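## Task

Place the nine-volt battery inside the chest's bottom-row drawer on the left (left as seen when facing the drawer fronts). Every other object must stay on the table. Drawers have no end stops and can slide fully out. Dropping the battery into the drawer from just over its rim is allowed. At the end, all drawers must be closed, and the chest must be standing upright, though it may have moved a few cm or rotated a little. Nothing counts if it stays in place only because the robot is holding it.

## Robot and tools

Robot: two arms, left_arm and right_arm, each with six joints and a parallel gripper. Joint order, used in every row and every per-joint list: waist, shoulder, elbow, forearm roll, wrist pitch, wrist roll. Stated ranges in rad: waist -6.283..6.283, shoulder -2.304..2.304, elbow -4.224..0.061, forearm roll -6.283..6.283, wrist pitch -2.164..2.164, wrist roll -6.283..6.283 (true ends may differ by up to 0.010 rad). Load limits in N m: 55.8, 55.8, 46.5, 25.1, 17.6, 17.6; a carried object's weight adds load.

Frame: one shared scene frame. Origin on the table surface midway between the arms, +x out over the table, +z up, left_arm on the +y side. The arm names do not correspond to image sides. Gripper fingers point along the gripper's +z and open/close along its y. The reported end_effector_position (metres) is the spot between the pads when closed, about 2 cm short of the fingertips; closing pushes the tips roughly 10 mm further along +z. Reported positions may be off, more so at long reach.

The row: every motion argument is a single list of 14 numbers covering both arms, always all 14 even if one arm stays still: left_arm's 6 joint values then its opening, then right_arm's 6 joint values then its opening. Joint values are offsets, scaled so 1.0 = 2.036 rad, each within [-1, 1]. Opening is absolute, not an offset: +1 fully open (0.084 m pad gap), -1 closed.

execute_actions(actions): a list of actions run in sequence; each action is a list of up to 15 rows, one per 1/30 s control step, and a short action repeats its final row until 15 steps pass. Joint offsets in every row are measured from the angles at the start of that action (for a call's first action, the last angles reported in this scene), not from the previous row. An empty list just returns state and images. If any action would drive a joint more than 0.010 rad outward past its range end, that action is rejected for both arms; if the first action fails this or any action is malformed, nothing in the call runs. A joint asked beyond its real end is stopped there, and the result may print "joint sent to its limit" (absence of that line proves nothing).

move(target, speed, blocking): target is one 14-number row; its joint offsets are taken from the "Joint positions" in the latest result that printed them, not from wherever the arm is when the move begins. The fingers' values are applied at the start. All joints follow paths that finish together, so grippers trace curves; duration is clamped between 0.5 and 10 s (longer paths are cut off short). speed (0.01 to 2 rad/s, default 0.5) is the peak speed of whichever joint has furthest to travel. Paths ignore obstacles and the other arm. Faster moves hit harder, and aiming past a contact presses harder. The extra "move:" line reports the ending (done, off_target, moving, held, fault), limits=held or limits=none, and each arm's joint furthest from its target. With blocking=false the call returns after 0.5 s while motion continues; until an end is reported, other moves and execute_actions are refused, so use wait or stop first.

wait(seconds): 0 to 10 s; arms keep their last command; returns early if a running move ends. stop(): brakes a running move (needs stopping room; fingers keep moving). zoom_image(camera, region): region [x0, y0, x1, y1] in pixels of that camera's latest image, at most 504x504. Cameras, all 896x504: cam_head_left, cam_head_right, cam_high, cam_low, cam_left_wrist, cam_right_wrist. finished_scene(scene): ends the current scene (give its number) after the last command is held; irreversible; the reply tells whether the goal was met and gives the next task.

Results: per arm, gripper pose (position, quaternion wxyz) and velocities; Joint positions and Joint velocities per arm (rad, rad/s, then pad gap in m); Joint targets (what joints are currently driven toward, which can change by itself); joint torques (whole drive output, offset and noisy, not zero in free air); grip_measured (measured opening on the command scale); step readings for calls that ran actions, with HELD marking steps where an arm's part of the row was held back. "joint command not followed" means a clearance check altered targets. MOTOR HOT appears from 65 C; at 80 C that arm is braked (OVER-TEMPERATURE FAULT).

Motion limits: joint targets travel at most 3.14 rad/s (0.16 s to accelerate), stay within 0.623 rad of measured angles, and are scaled back if they would place the gripper over 70 mm from its measured spot; big moves take several actions, and unfinished motion must be recommanded.

Gripping: to hold something, command an opening clearly below grip_measured; lower squeezes harder (about 24 N per pad max for objects up to ~6 cm). Fast closing can overshoot force. Occasionally a held part gets a brief pull, so grip firmly.

Avoid: knocking anything off the table, tipping the chest, arms colliding or pushing each other, hard impacts and heavy presses. If a joint's contact torque reaches its load limit, that arm backs off, freezes for 10 s and skips the rest of the call. Holding loads heats motors. Leave drawers closed and objects resting on their own before finishing.

Each tool is called as name(argument=value, ...) on one line, values as JSON.

## Session

execute_actions(actions=[])

Scene clock: 0.00 s.
left_arm: end_effector_position=(+0.3506, +0.0031, +0.1738) grip_measured=+1.00 end_effector_quat_wxyz=(-0.054, +0.905, -0.422, -0.016) end_effector_velocity=(-0.001, -0.001, +0.000) end_effector_angular_velocity=(-0.000, -0.000, -0.001) | right_arm: end_effector_position=(+0.9754, -0.5129, +0.3959) grip_measured=+1.00 end_effector_quat_wxyz=(+0.549, +0.020, +0.824, -0.142) end_effector_velocity=(+0.000, +0.000, +0.000) end_effector_angular_velocity=(+0.000, -0.000, +0.000)
Joint names: [waist, shoulder, elbow, forearm roll, wrist pitch, wrist roll]
Joint positions: left_arm=[-0.803 -0.613 -1.215  0.136 -0.681 -0.092  0.084] | right_arm=[-0.178 -0.916 -1.884 -2.841 -0.246 -0.493  0.084]
Joint velocities: left_arm=[-0.002  0.001  0.    -0.    -0.    -0.     0.   ] | right_arm=[ 0.     0.    -0.001  0.     0.     0.     0.   ]
Joint torques (N m, as the arm reports them, + toward a larger angle): no reading
Joint targets: left_arm=[-0.803 -0.613 -1.215 0.136 -0.681 -0.092] | right_arm=[-0.178 -0.916 -1.884 -2.841 -0.246 -0.493]

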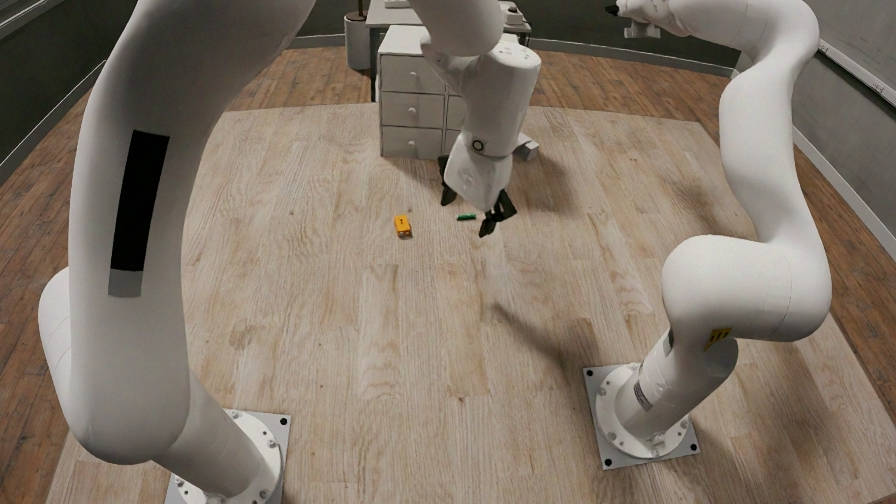

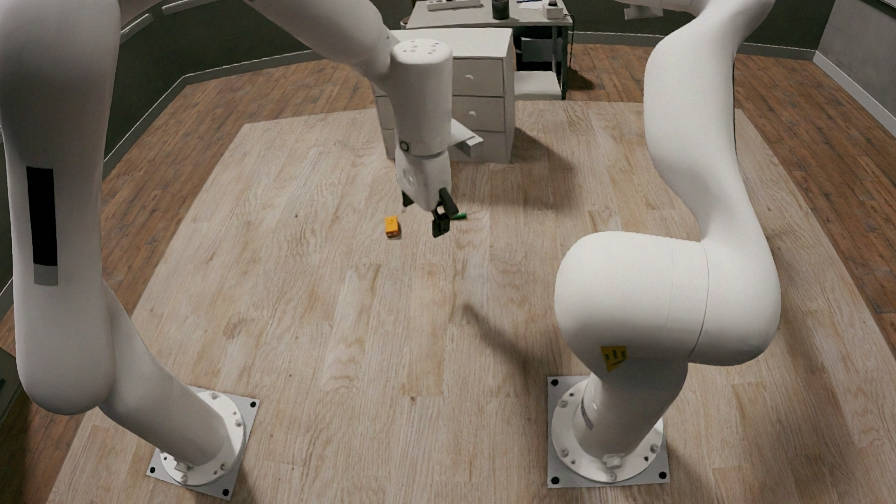

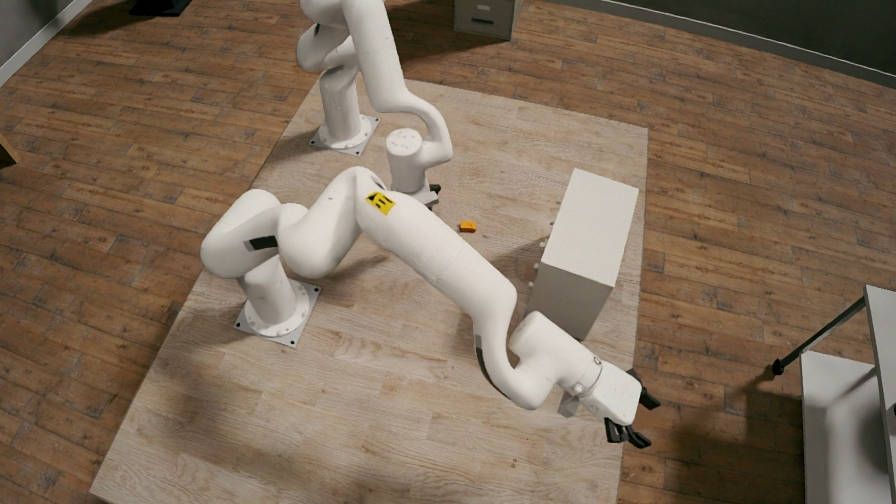

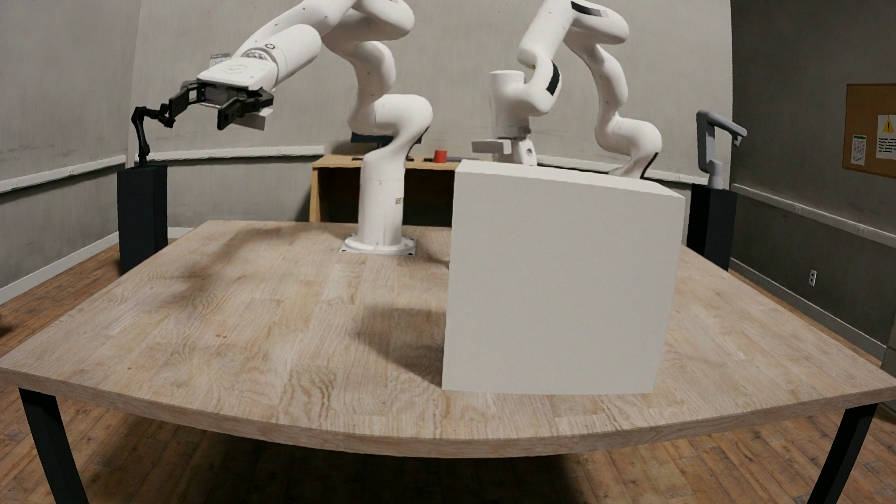

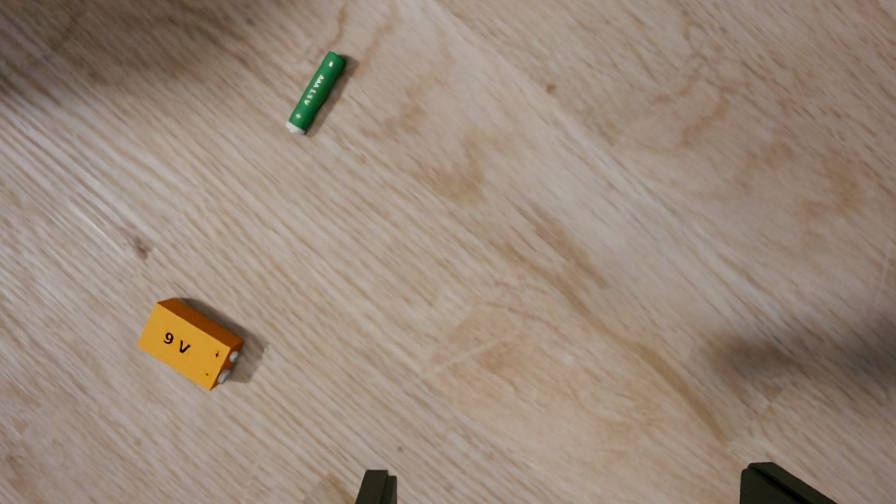

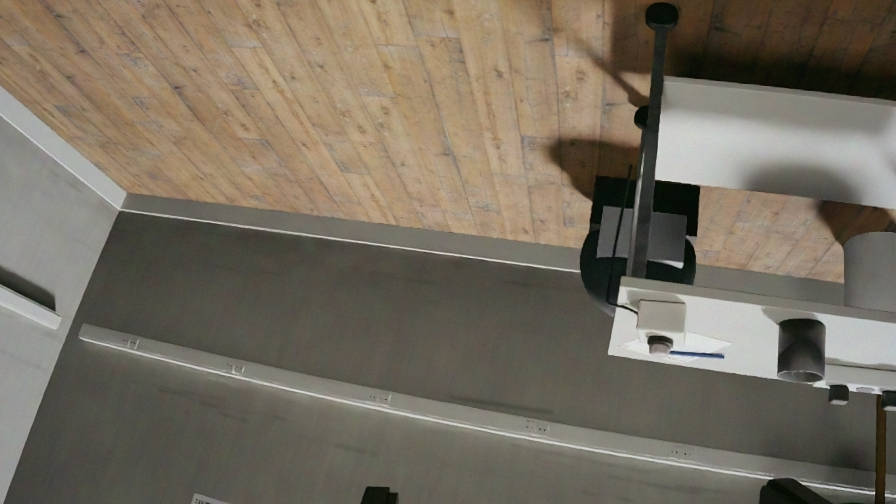

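move(target=[0.85,0.1,0,0,0,0,1,-0.207,0.173,0.3,0.7,0.2,0.242,1], speed=1.5)

move(target=[0,0,0,0,0,0,1,0,0,0.307,0.695,0.37,0,1], speed=1.5)

move(target=[0,0,0,0,0,0,1,0.565,0,0,0,0,0,1], speed=1.5)

Scene clock: 12.83 s.
left_arm: end_effector_position=(+0.3272, +0.8919, +0.2930) grip_measured=+1.00 end_effector_quat_wxyz=(-0.066, +0.905, +0.418, +0.040) end_effector_velocity=(-0.001, +0.003, +0.002) end_effector_angular_velocity=(+0.004, -0.003, +0.006) | right_arm: end_effector_position=(+0.6673, -0.7145, +0.2889) grip_measured=+1.00 end_effector_quat_wxyz=(+0.266, +0.847, +0.386, +0.251) end_effector_velocity=(+0.001, +0.001, -0.000) end_effector_angular_velocity=(+0.001, +0.000, +0.001)
Joint names: [waist, shoulder, elbow, forearm roll, wrist pitch, wrist roll]
Joint positions: left_arm=[ 0.926 -0.41  -1.215  0.136 -0.681 -0.092  0.084] | right_arm=[-0.599 -0.564 -1.273 -1.416  0.161 -0.001  0.084]
Joint velocities: left_arm=[ 0.005  0.001 -0.003  0.     0.    -0.001 -0.   ] | right_arm=[ 0.002  0.     0.001  0.     0.     0.    -0.   ]
Joint torques (N m, as the arm reports them, + toward a larger angle): left_arm=[ -0.51  46.73 -15.18   1.12  -0.03  -0.15] | right_arm=[ -0.26  36.2  -18.17   0.59   0.58  -0.14]
Joint targets: left_arm=[0.928 -0.409 -1.215 0.136 -0.681 -0.092] | right_arm=[-0.599 -0.564 -1.273 -1.416 0.161 -0.001]
move: done; limits=none; left_arm: farthest joint: the waist, 0.001 radians from its target (1.730 radians at the start); right_arm: farthest joint: the waist, 0.000 radians from its target (0.421 radians at the start)

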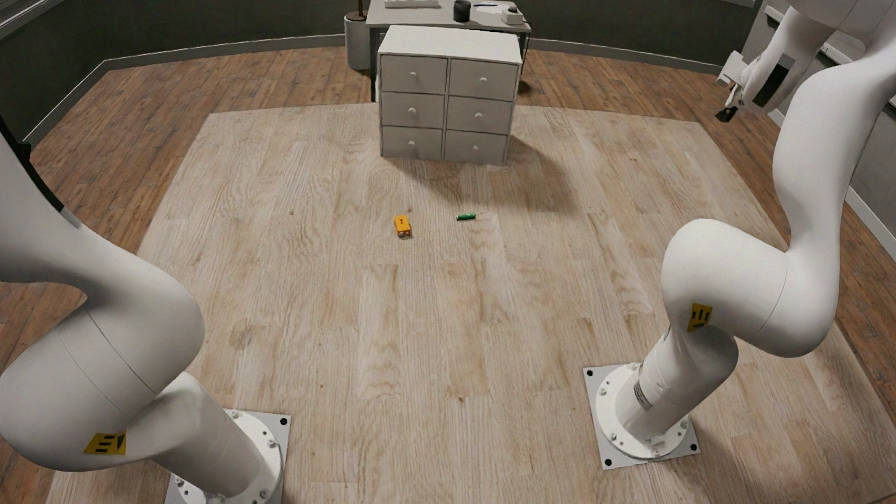

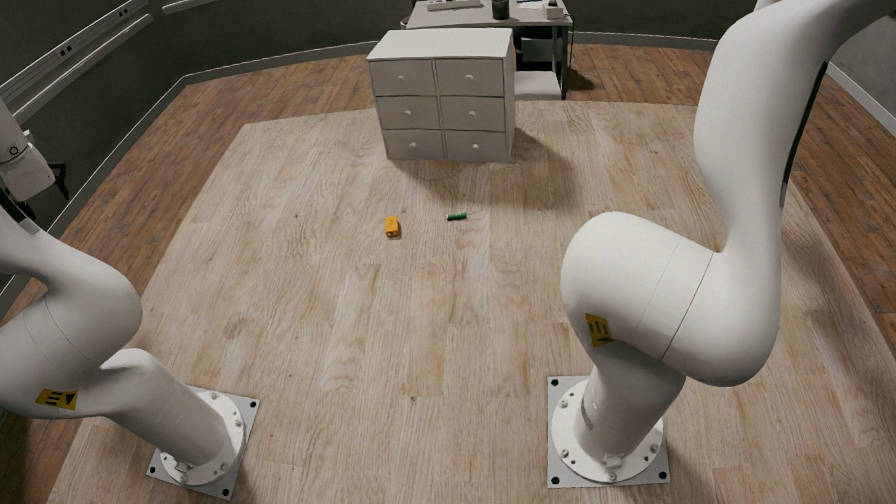

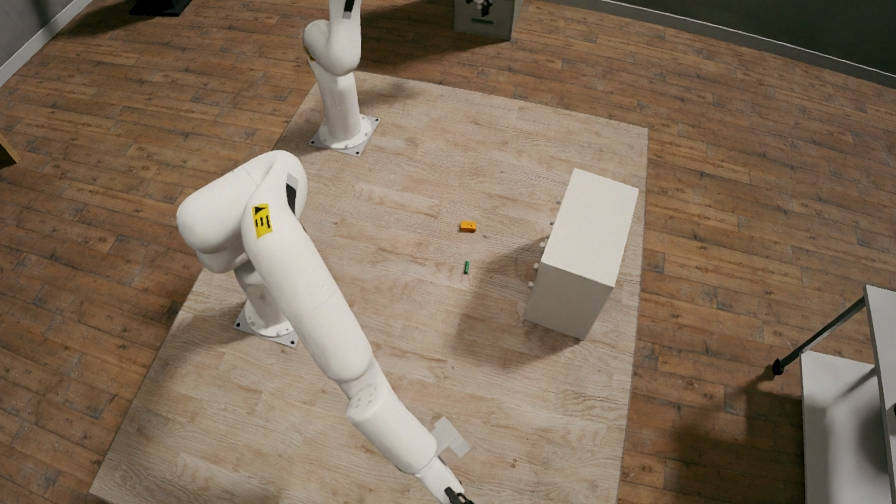

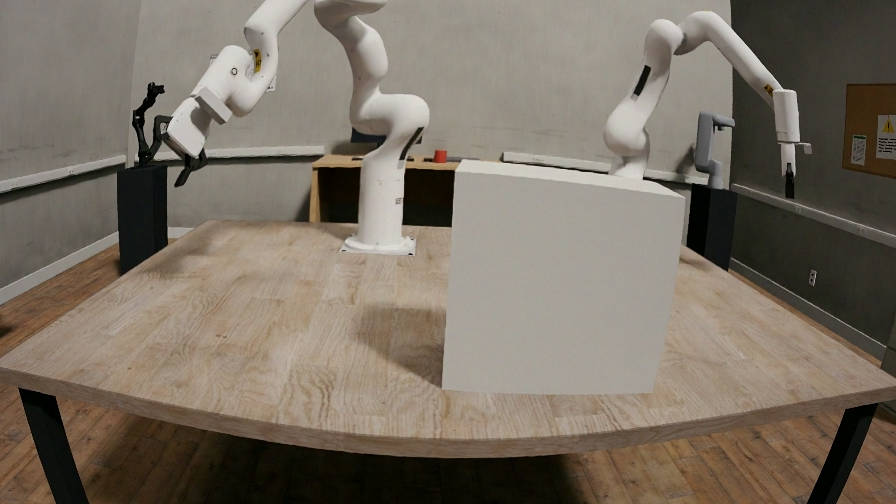

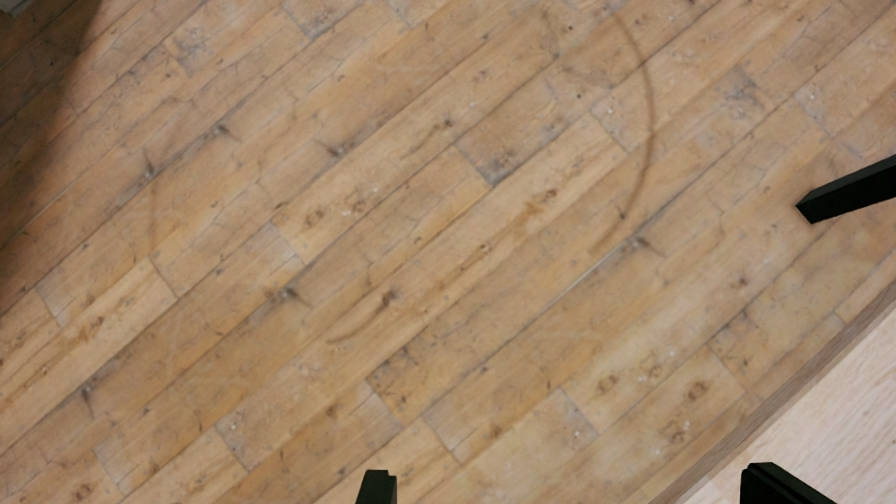

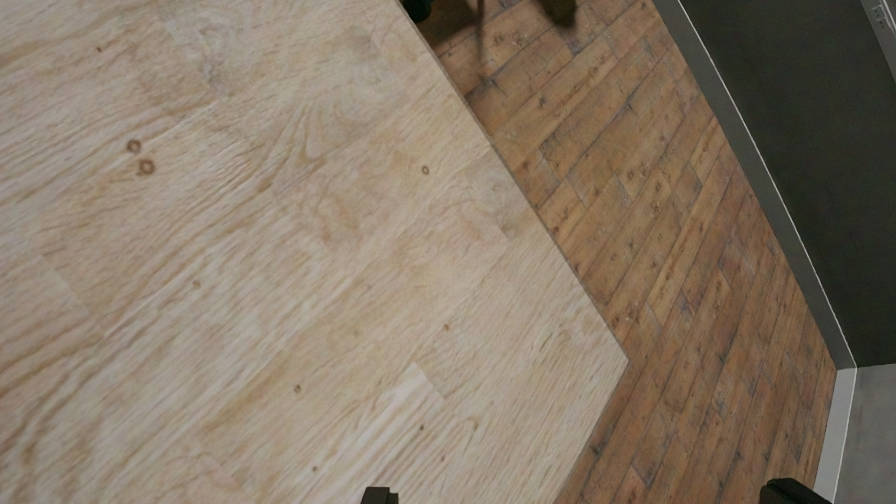

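Scene clock: 14.43 s.
left_arm: end_effector_position=(+0.3272, +0.8919, +0.2930) grip_measured=+1.00 end_effector_quat_wxyz=(-0.066, +0.905, +0.418, +0.040) end_effector_velocity=(-0.000, +0.000, +0.000) end_effector_angular_velocity=(-0.000, -0.001, +0.001) | right_arm: end_effector_position=(+0.5133, -0.6516, +0.1496) grip_measured=+1.00 end_effector_quat_wxyz=(+0.146, +0.836, -0.267, +0.456) end_effector_velocity=(-0.002, +0.000, -0.002) end_effector_angular_velocity=(+0.002, +0.003, -0.005)
Joint names: [waist, shoulder, elbow, forearm roll, wrist pitch, wrist roll]
Joint positions: left_arm=[ 0.926 -0.41  -1.215  0.136 -0.681 -0.092  0.084] | right_arm=[-0.599 -0.564 -0.649 -0.002  0.914 -0.001  0.084]
Joint velocities: left_arm=[ 0.001  0.    -0.    -0.001 -0.    -0.     0.   ] | right_arm=[-0.    -0.001  0.003  0.004  0.001 -0.    -0.   ]
Joint torques (N m, as the arm reports them, + toward a larger angle): left_arm=[ -0.18  47.73 -16.71   2.18   0.72   0.02] | right_arm=[ -2.    26.55 -10.25   0.2    1.09  -0.27]
Joint targets: left_arm=[0.926 -0.410 -1.215 0.136 -0.681 -0.092] | right_arm=[-0.599 -0.564 -0.649 -0.001 0.914 -0.001]
move: done; limits=none; left_arm: farthest joint: the waist, 0.000 radians from its target (0.000 radians at the start); right_arm: farthest joint: the elbow, 0.001 radians from its target (0.625 radians at the start)

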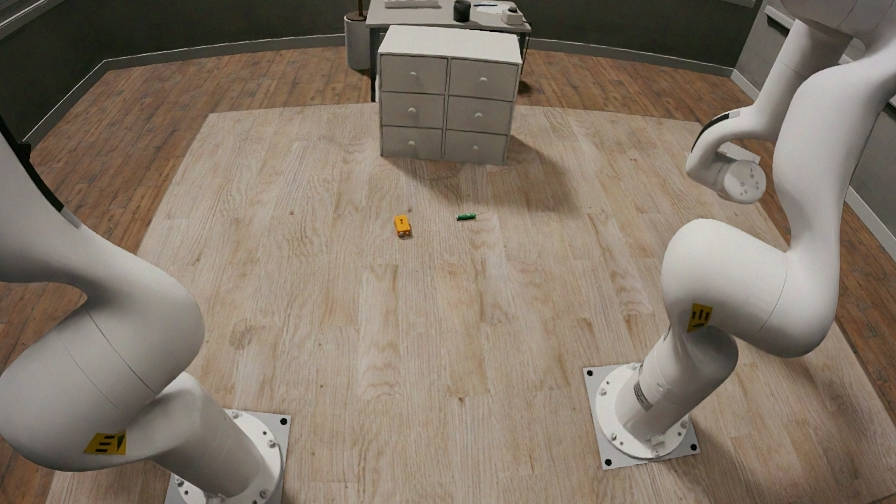

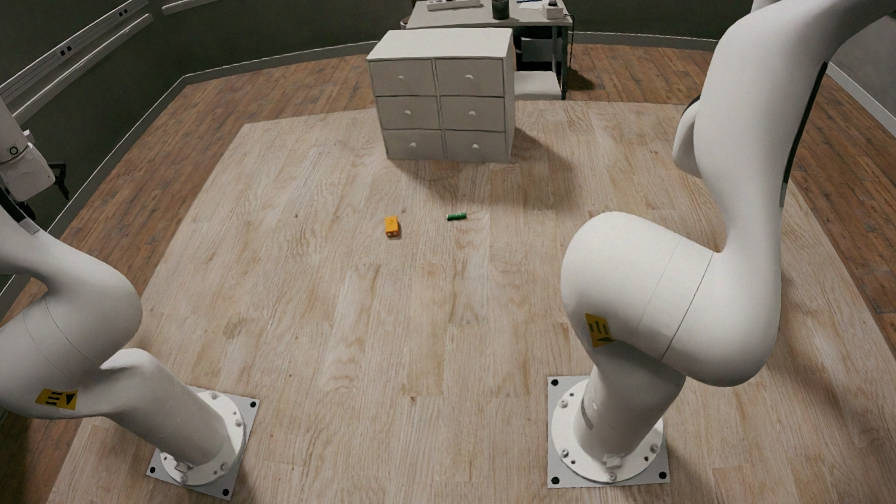

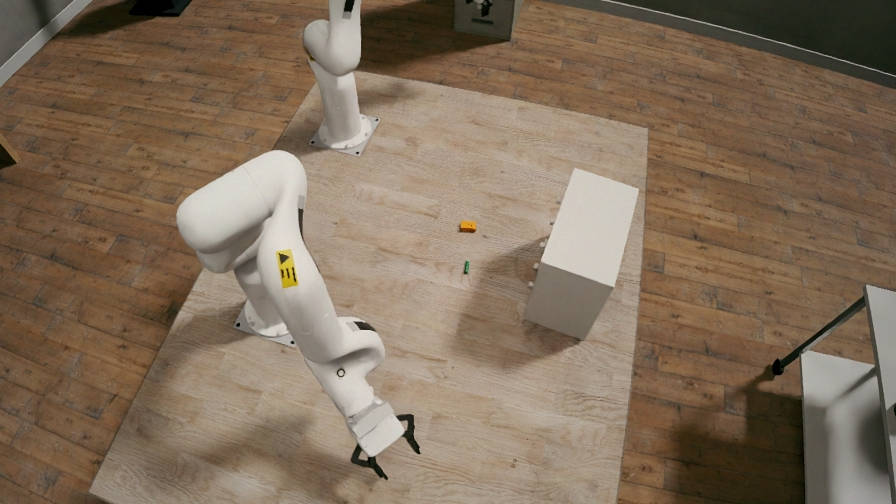

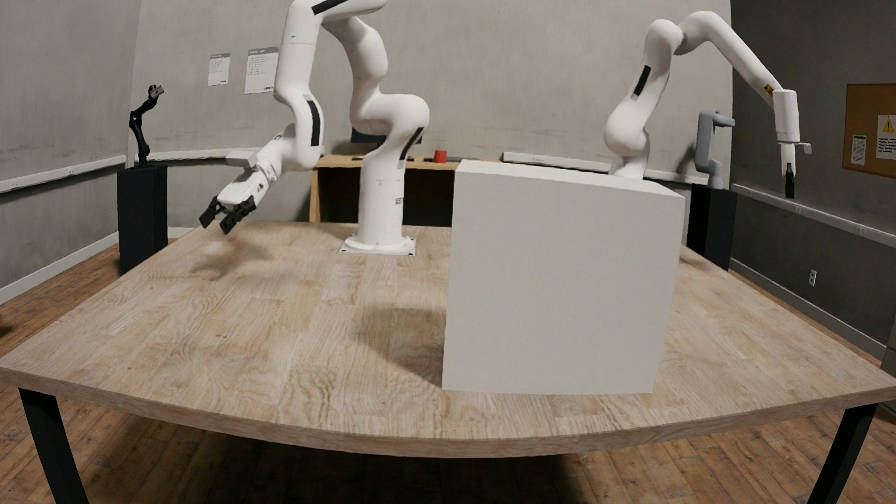

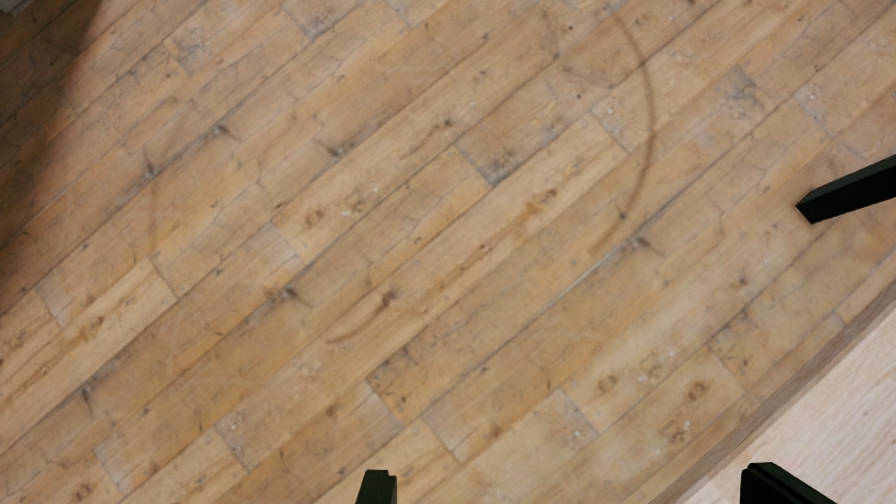

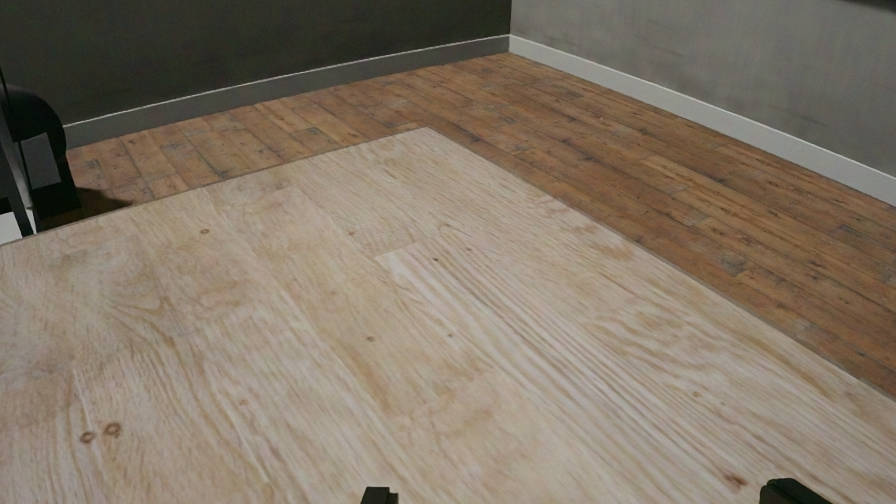

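Scene clock: 16.10 s.
left_arm: end_effector_position=(+0.3272, +0.8919, +0.2930) grip_measured=+1.00 end_effector_quat_wxyz=(-0.066, +0.905, +0.418, +0.040) end_effector_velocity=(-0.000, -0.000, +0.000) end_effector_angular_velocity=(+0.000, -0.000, +0.000) | right_arm: end_effector_position=(+0.5430, -0.0006, +0.1496) grip_measured=+1.00 end_effector_quat_wxyz=(-0.125, +0.847, +0.230, +0.462) end_effector_velocity=(-0.001, +0.003, +0.001) end_effector_angular_velocity=(+0.001, -0.002, +0.006)
Joint names: [waist, shoulder, elbow, forearm roll, wrist pitch, wrist roll]
Joint positions: left_arm=[ 0.926 -0.41  -1.215  0.136 -0.681 -0.092  0.084] | right_arm=[ 0.549 -0.564 -0.649 -0.002  0.914 -0.001  0.084]
Joint velocities: left_arm=[-0.     0.001  0.001  0.     0.    -0.     0.   ] | right_arm=[ 0.005  0.    -0.002 -0.001  0.001  0.     0.   ]
Joint torques (N m, as the arm reports them, + toward a larger angle): left_arm=[ -1.5   47.04 -16.34   2.4    0.5    0.27] | right_arm=[ 0.87 29.18 -9.01  1.01  1.22 -0.21]
Joint targets: left_arm=[0.926 -0.410 -1.215 0.136 -0.681 -0.092] | right_arm=[0.551 -0.564 -0.649 -0.002 0.914 -0.001]
move: done; limits=none; left_arm: farthest joint: the waist, 0.000 radians from its target (0.000 radians at the start); right_arm: farthest joint: the waist, 0.002 radians from its target (1.151 radians at the start)

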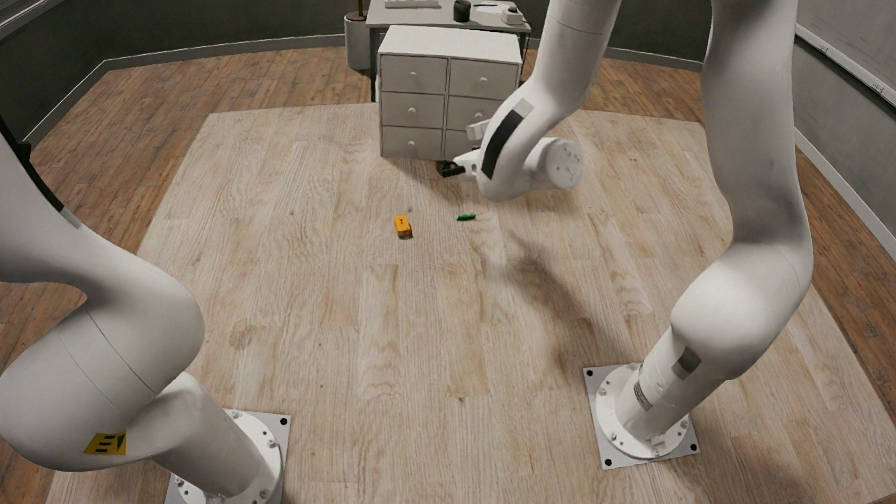

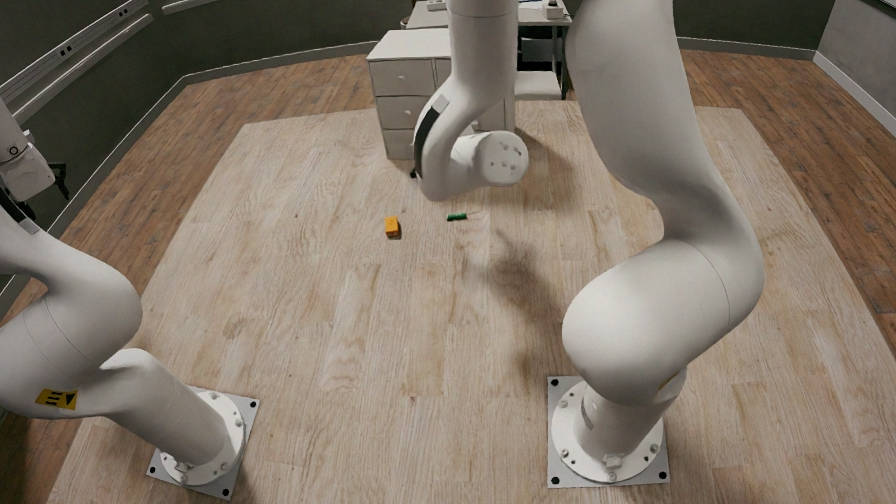

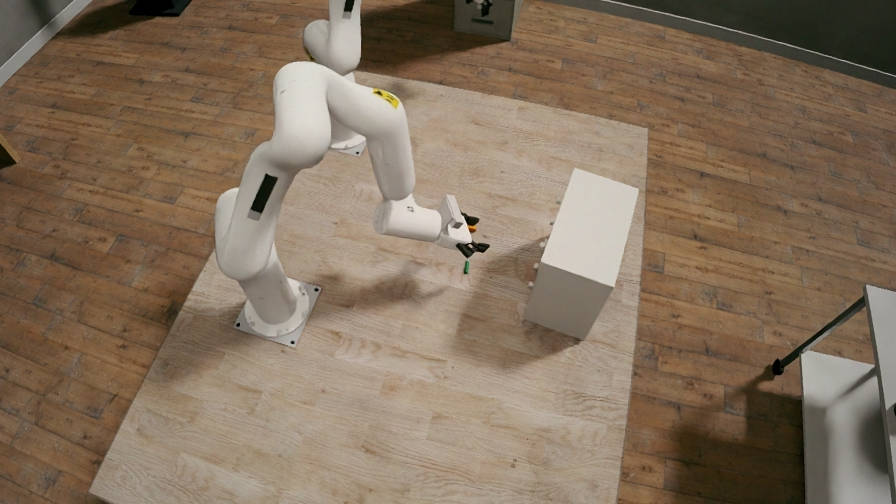

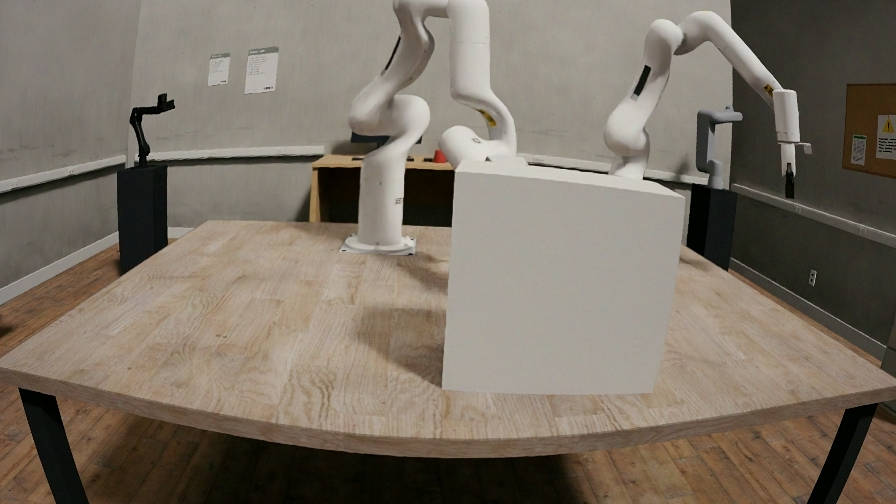

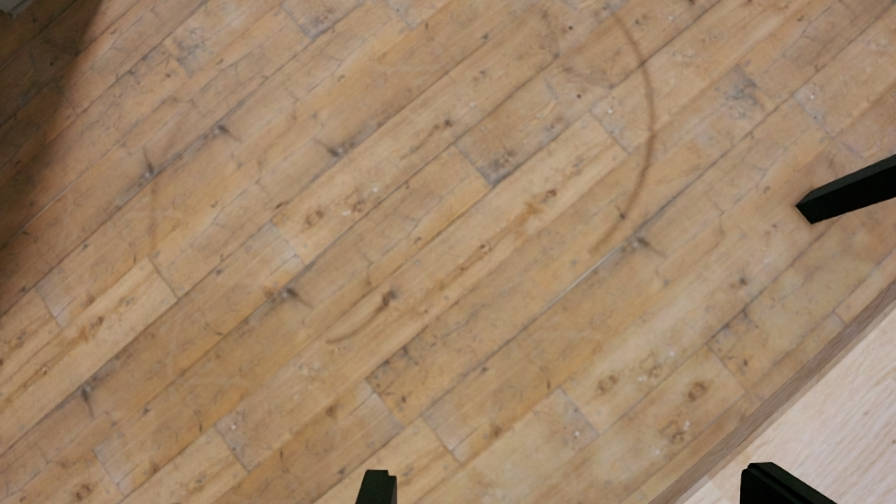

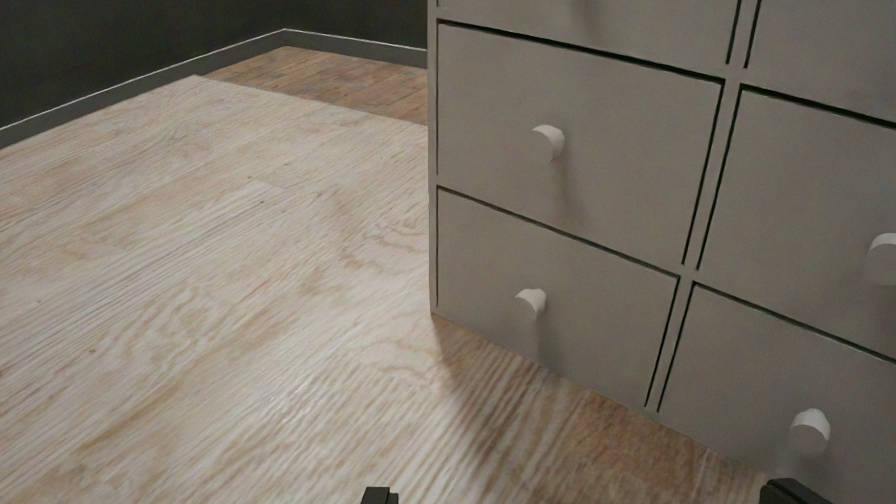

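move(target=[0,0.25,0.2,0,0,0,1,0,-0.217,-0.253,0,0.013,0,0.5], speed=0.7)

zoom_image(camera="cam_high", region=[460,170,620,310])

Scene clock: 28.83 s.
left_arm: end_effector_position=(+0.2294, +0.7749, +0.3703) grip_measured=+1.00 end_effector_quat_wxyz=(-0.088, +0.900, +0.418, +0.085) end_effector_velocity=(+0.000, -0.000, +0.002) end_effector_angular_velocity=(+0.003, -0.002, -0.001) | right_arm: end_effector_position=(+0.6835, +0.0815, +0.0650) grip_measured=+0.49 end_effector_quat_wxyz=(-0.137, +0.823, +0.224, +0.504) end_effector_velocity=(-0.000, -0.000, -0.002) end_effector_angular_velocity=(-0.002, +0.004, -0.001)
Joint names: [waist, shoulder, elbow, forearm roll, wrist pitch, wrist roll]
Joint positions: left_arm=[ 0.926  0.099 -0.808  0.136 -0.681 -0.092  0.084] | right_arm=[ 0.549 -1.005 -1.164 -0.002  0.941 -0.001  0.065]
Joint velocities: left_arm=[-0.001  0.004  0.     0.001 -0.001 -0.     0.   ] | right_arm=[-0.    -0.004 -0.002  0.    -0.003  0.    -0.   ]
Joint torques (N m, as the arm reports them, + toward a larger angle): left_arm=[  2.41  25.82 -14.5    1.25   0.59  -0.01] | right_arm=[ -0.1   36.59 -11.46   0.53   1.32  -0.06]
Joint targets: left_arm=[0.926 0.099 -0.807 0.136 -0.681 -0.092] | right_arm=[0.549 -1.006 -1.164 -0.002 0.941 -0.001]
move: done; limits=none; left_arm: farthest joint: the waist, 0.000 radians from its target (0.000 radians at the start); right_arm: farthest joint: the shoulder, 0.001 radians from its target (0.442 radians at the start)

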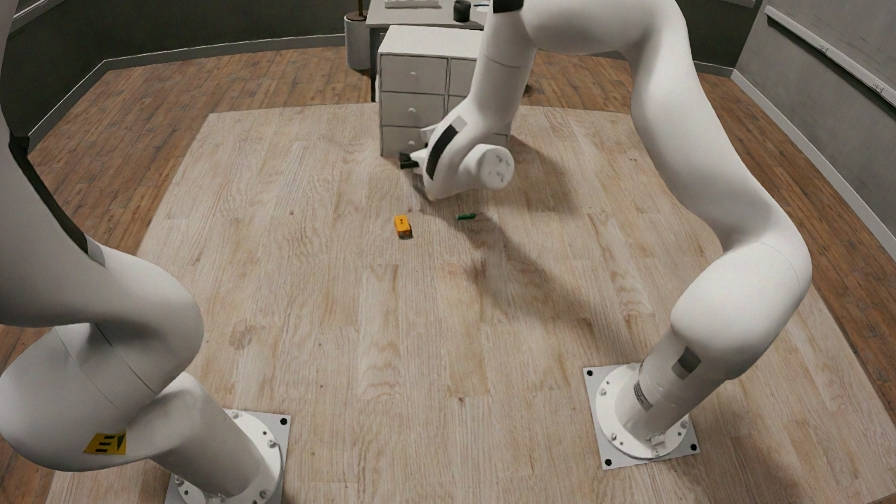

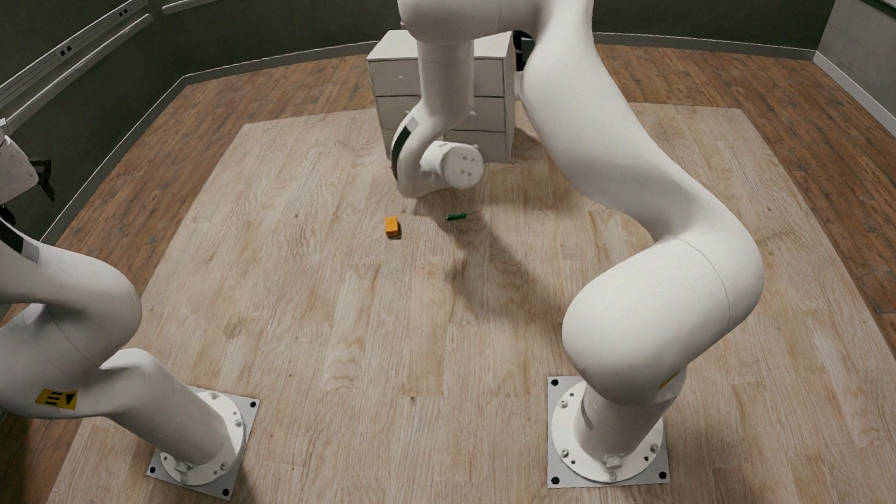

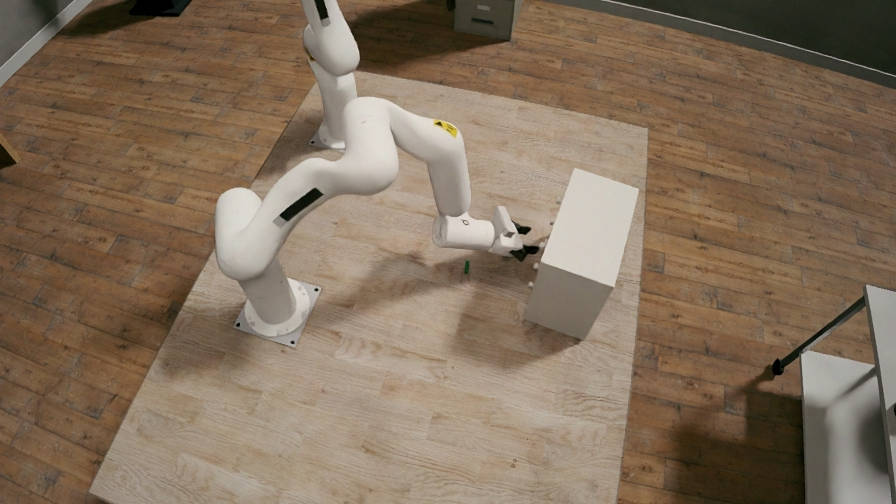

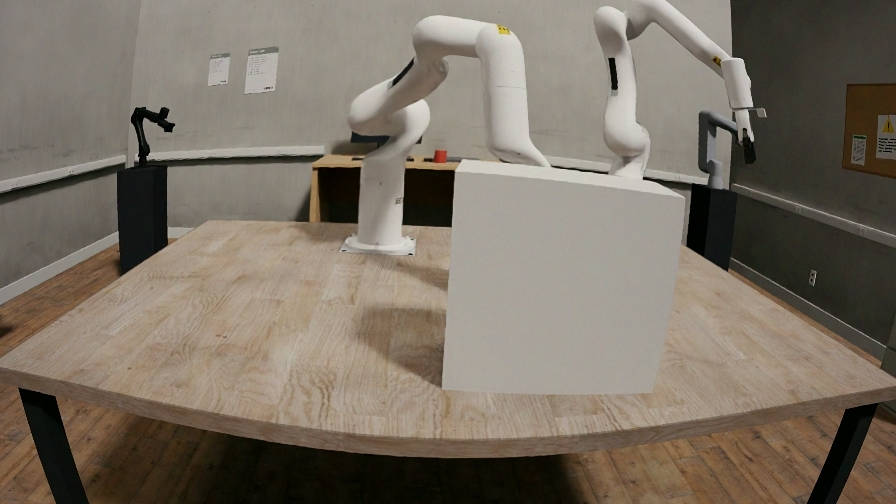

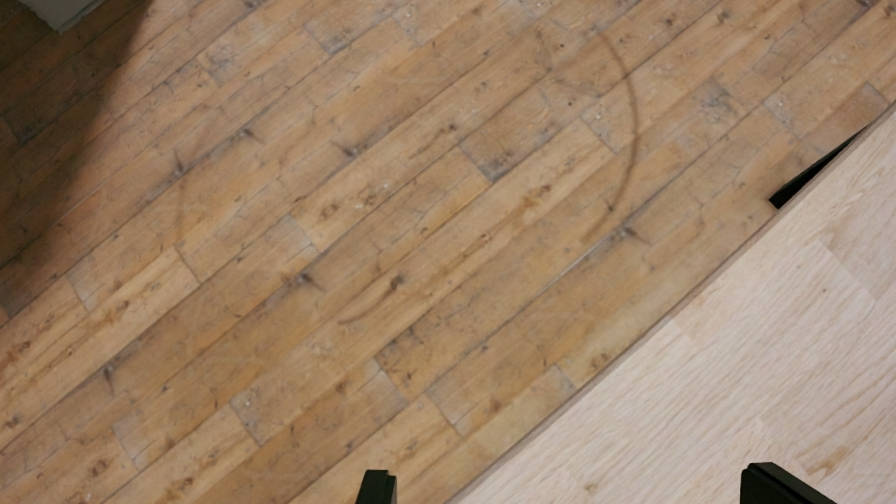

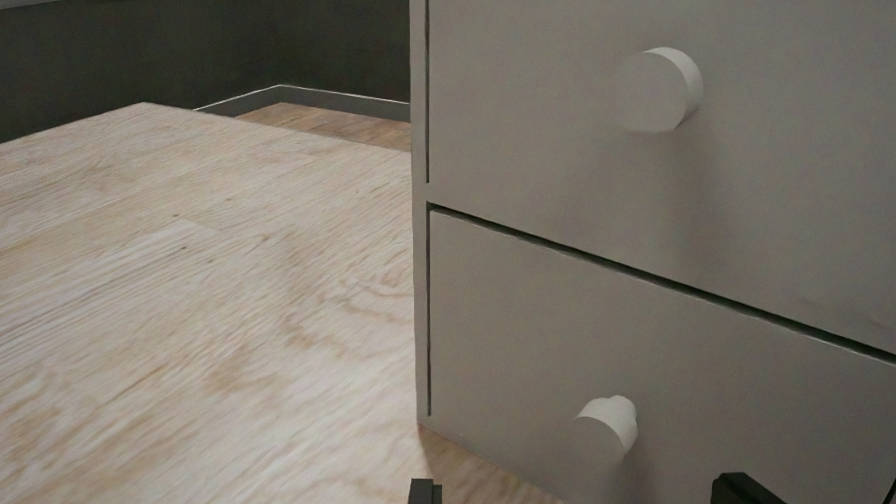

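Region (460, 170, 620, 310) of cam_high's 896x504 image, scaled by 3.150, with more detail than that image has; it fills the top 441 rows of this view, and the rest is white.

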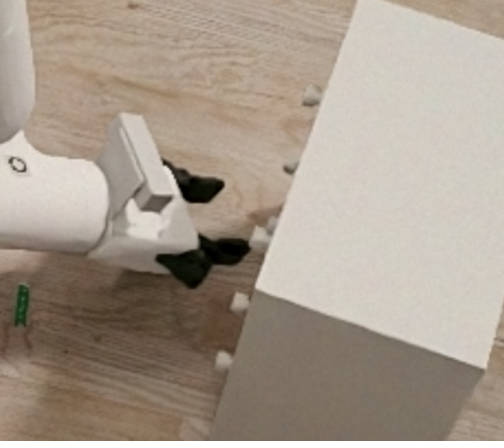

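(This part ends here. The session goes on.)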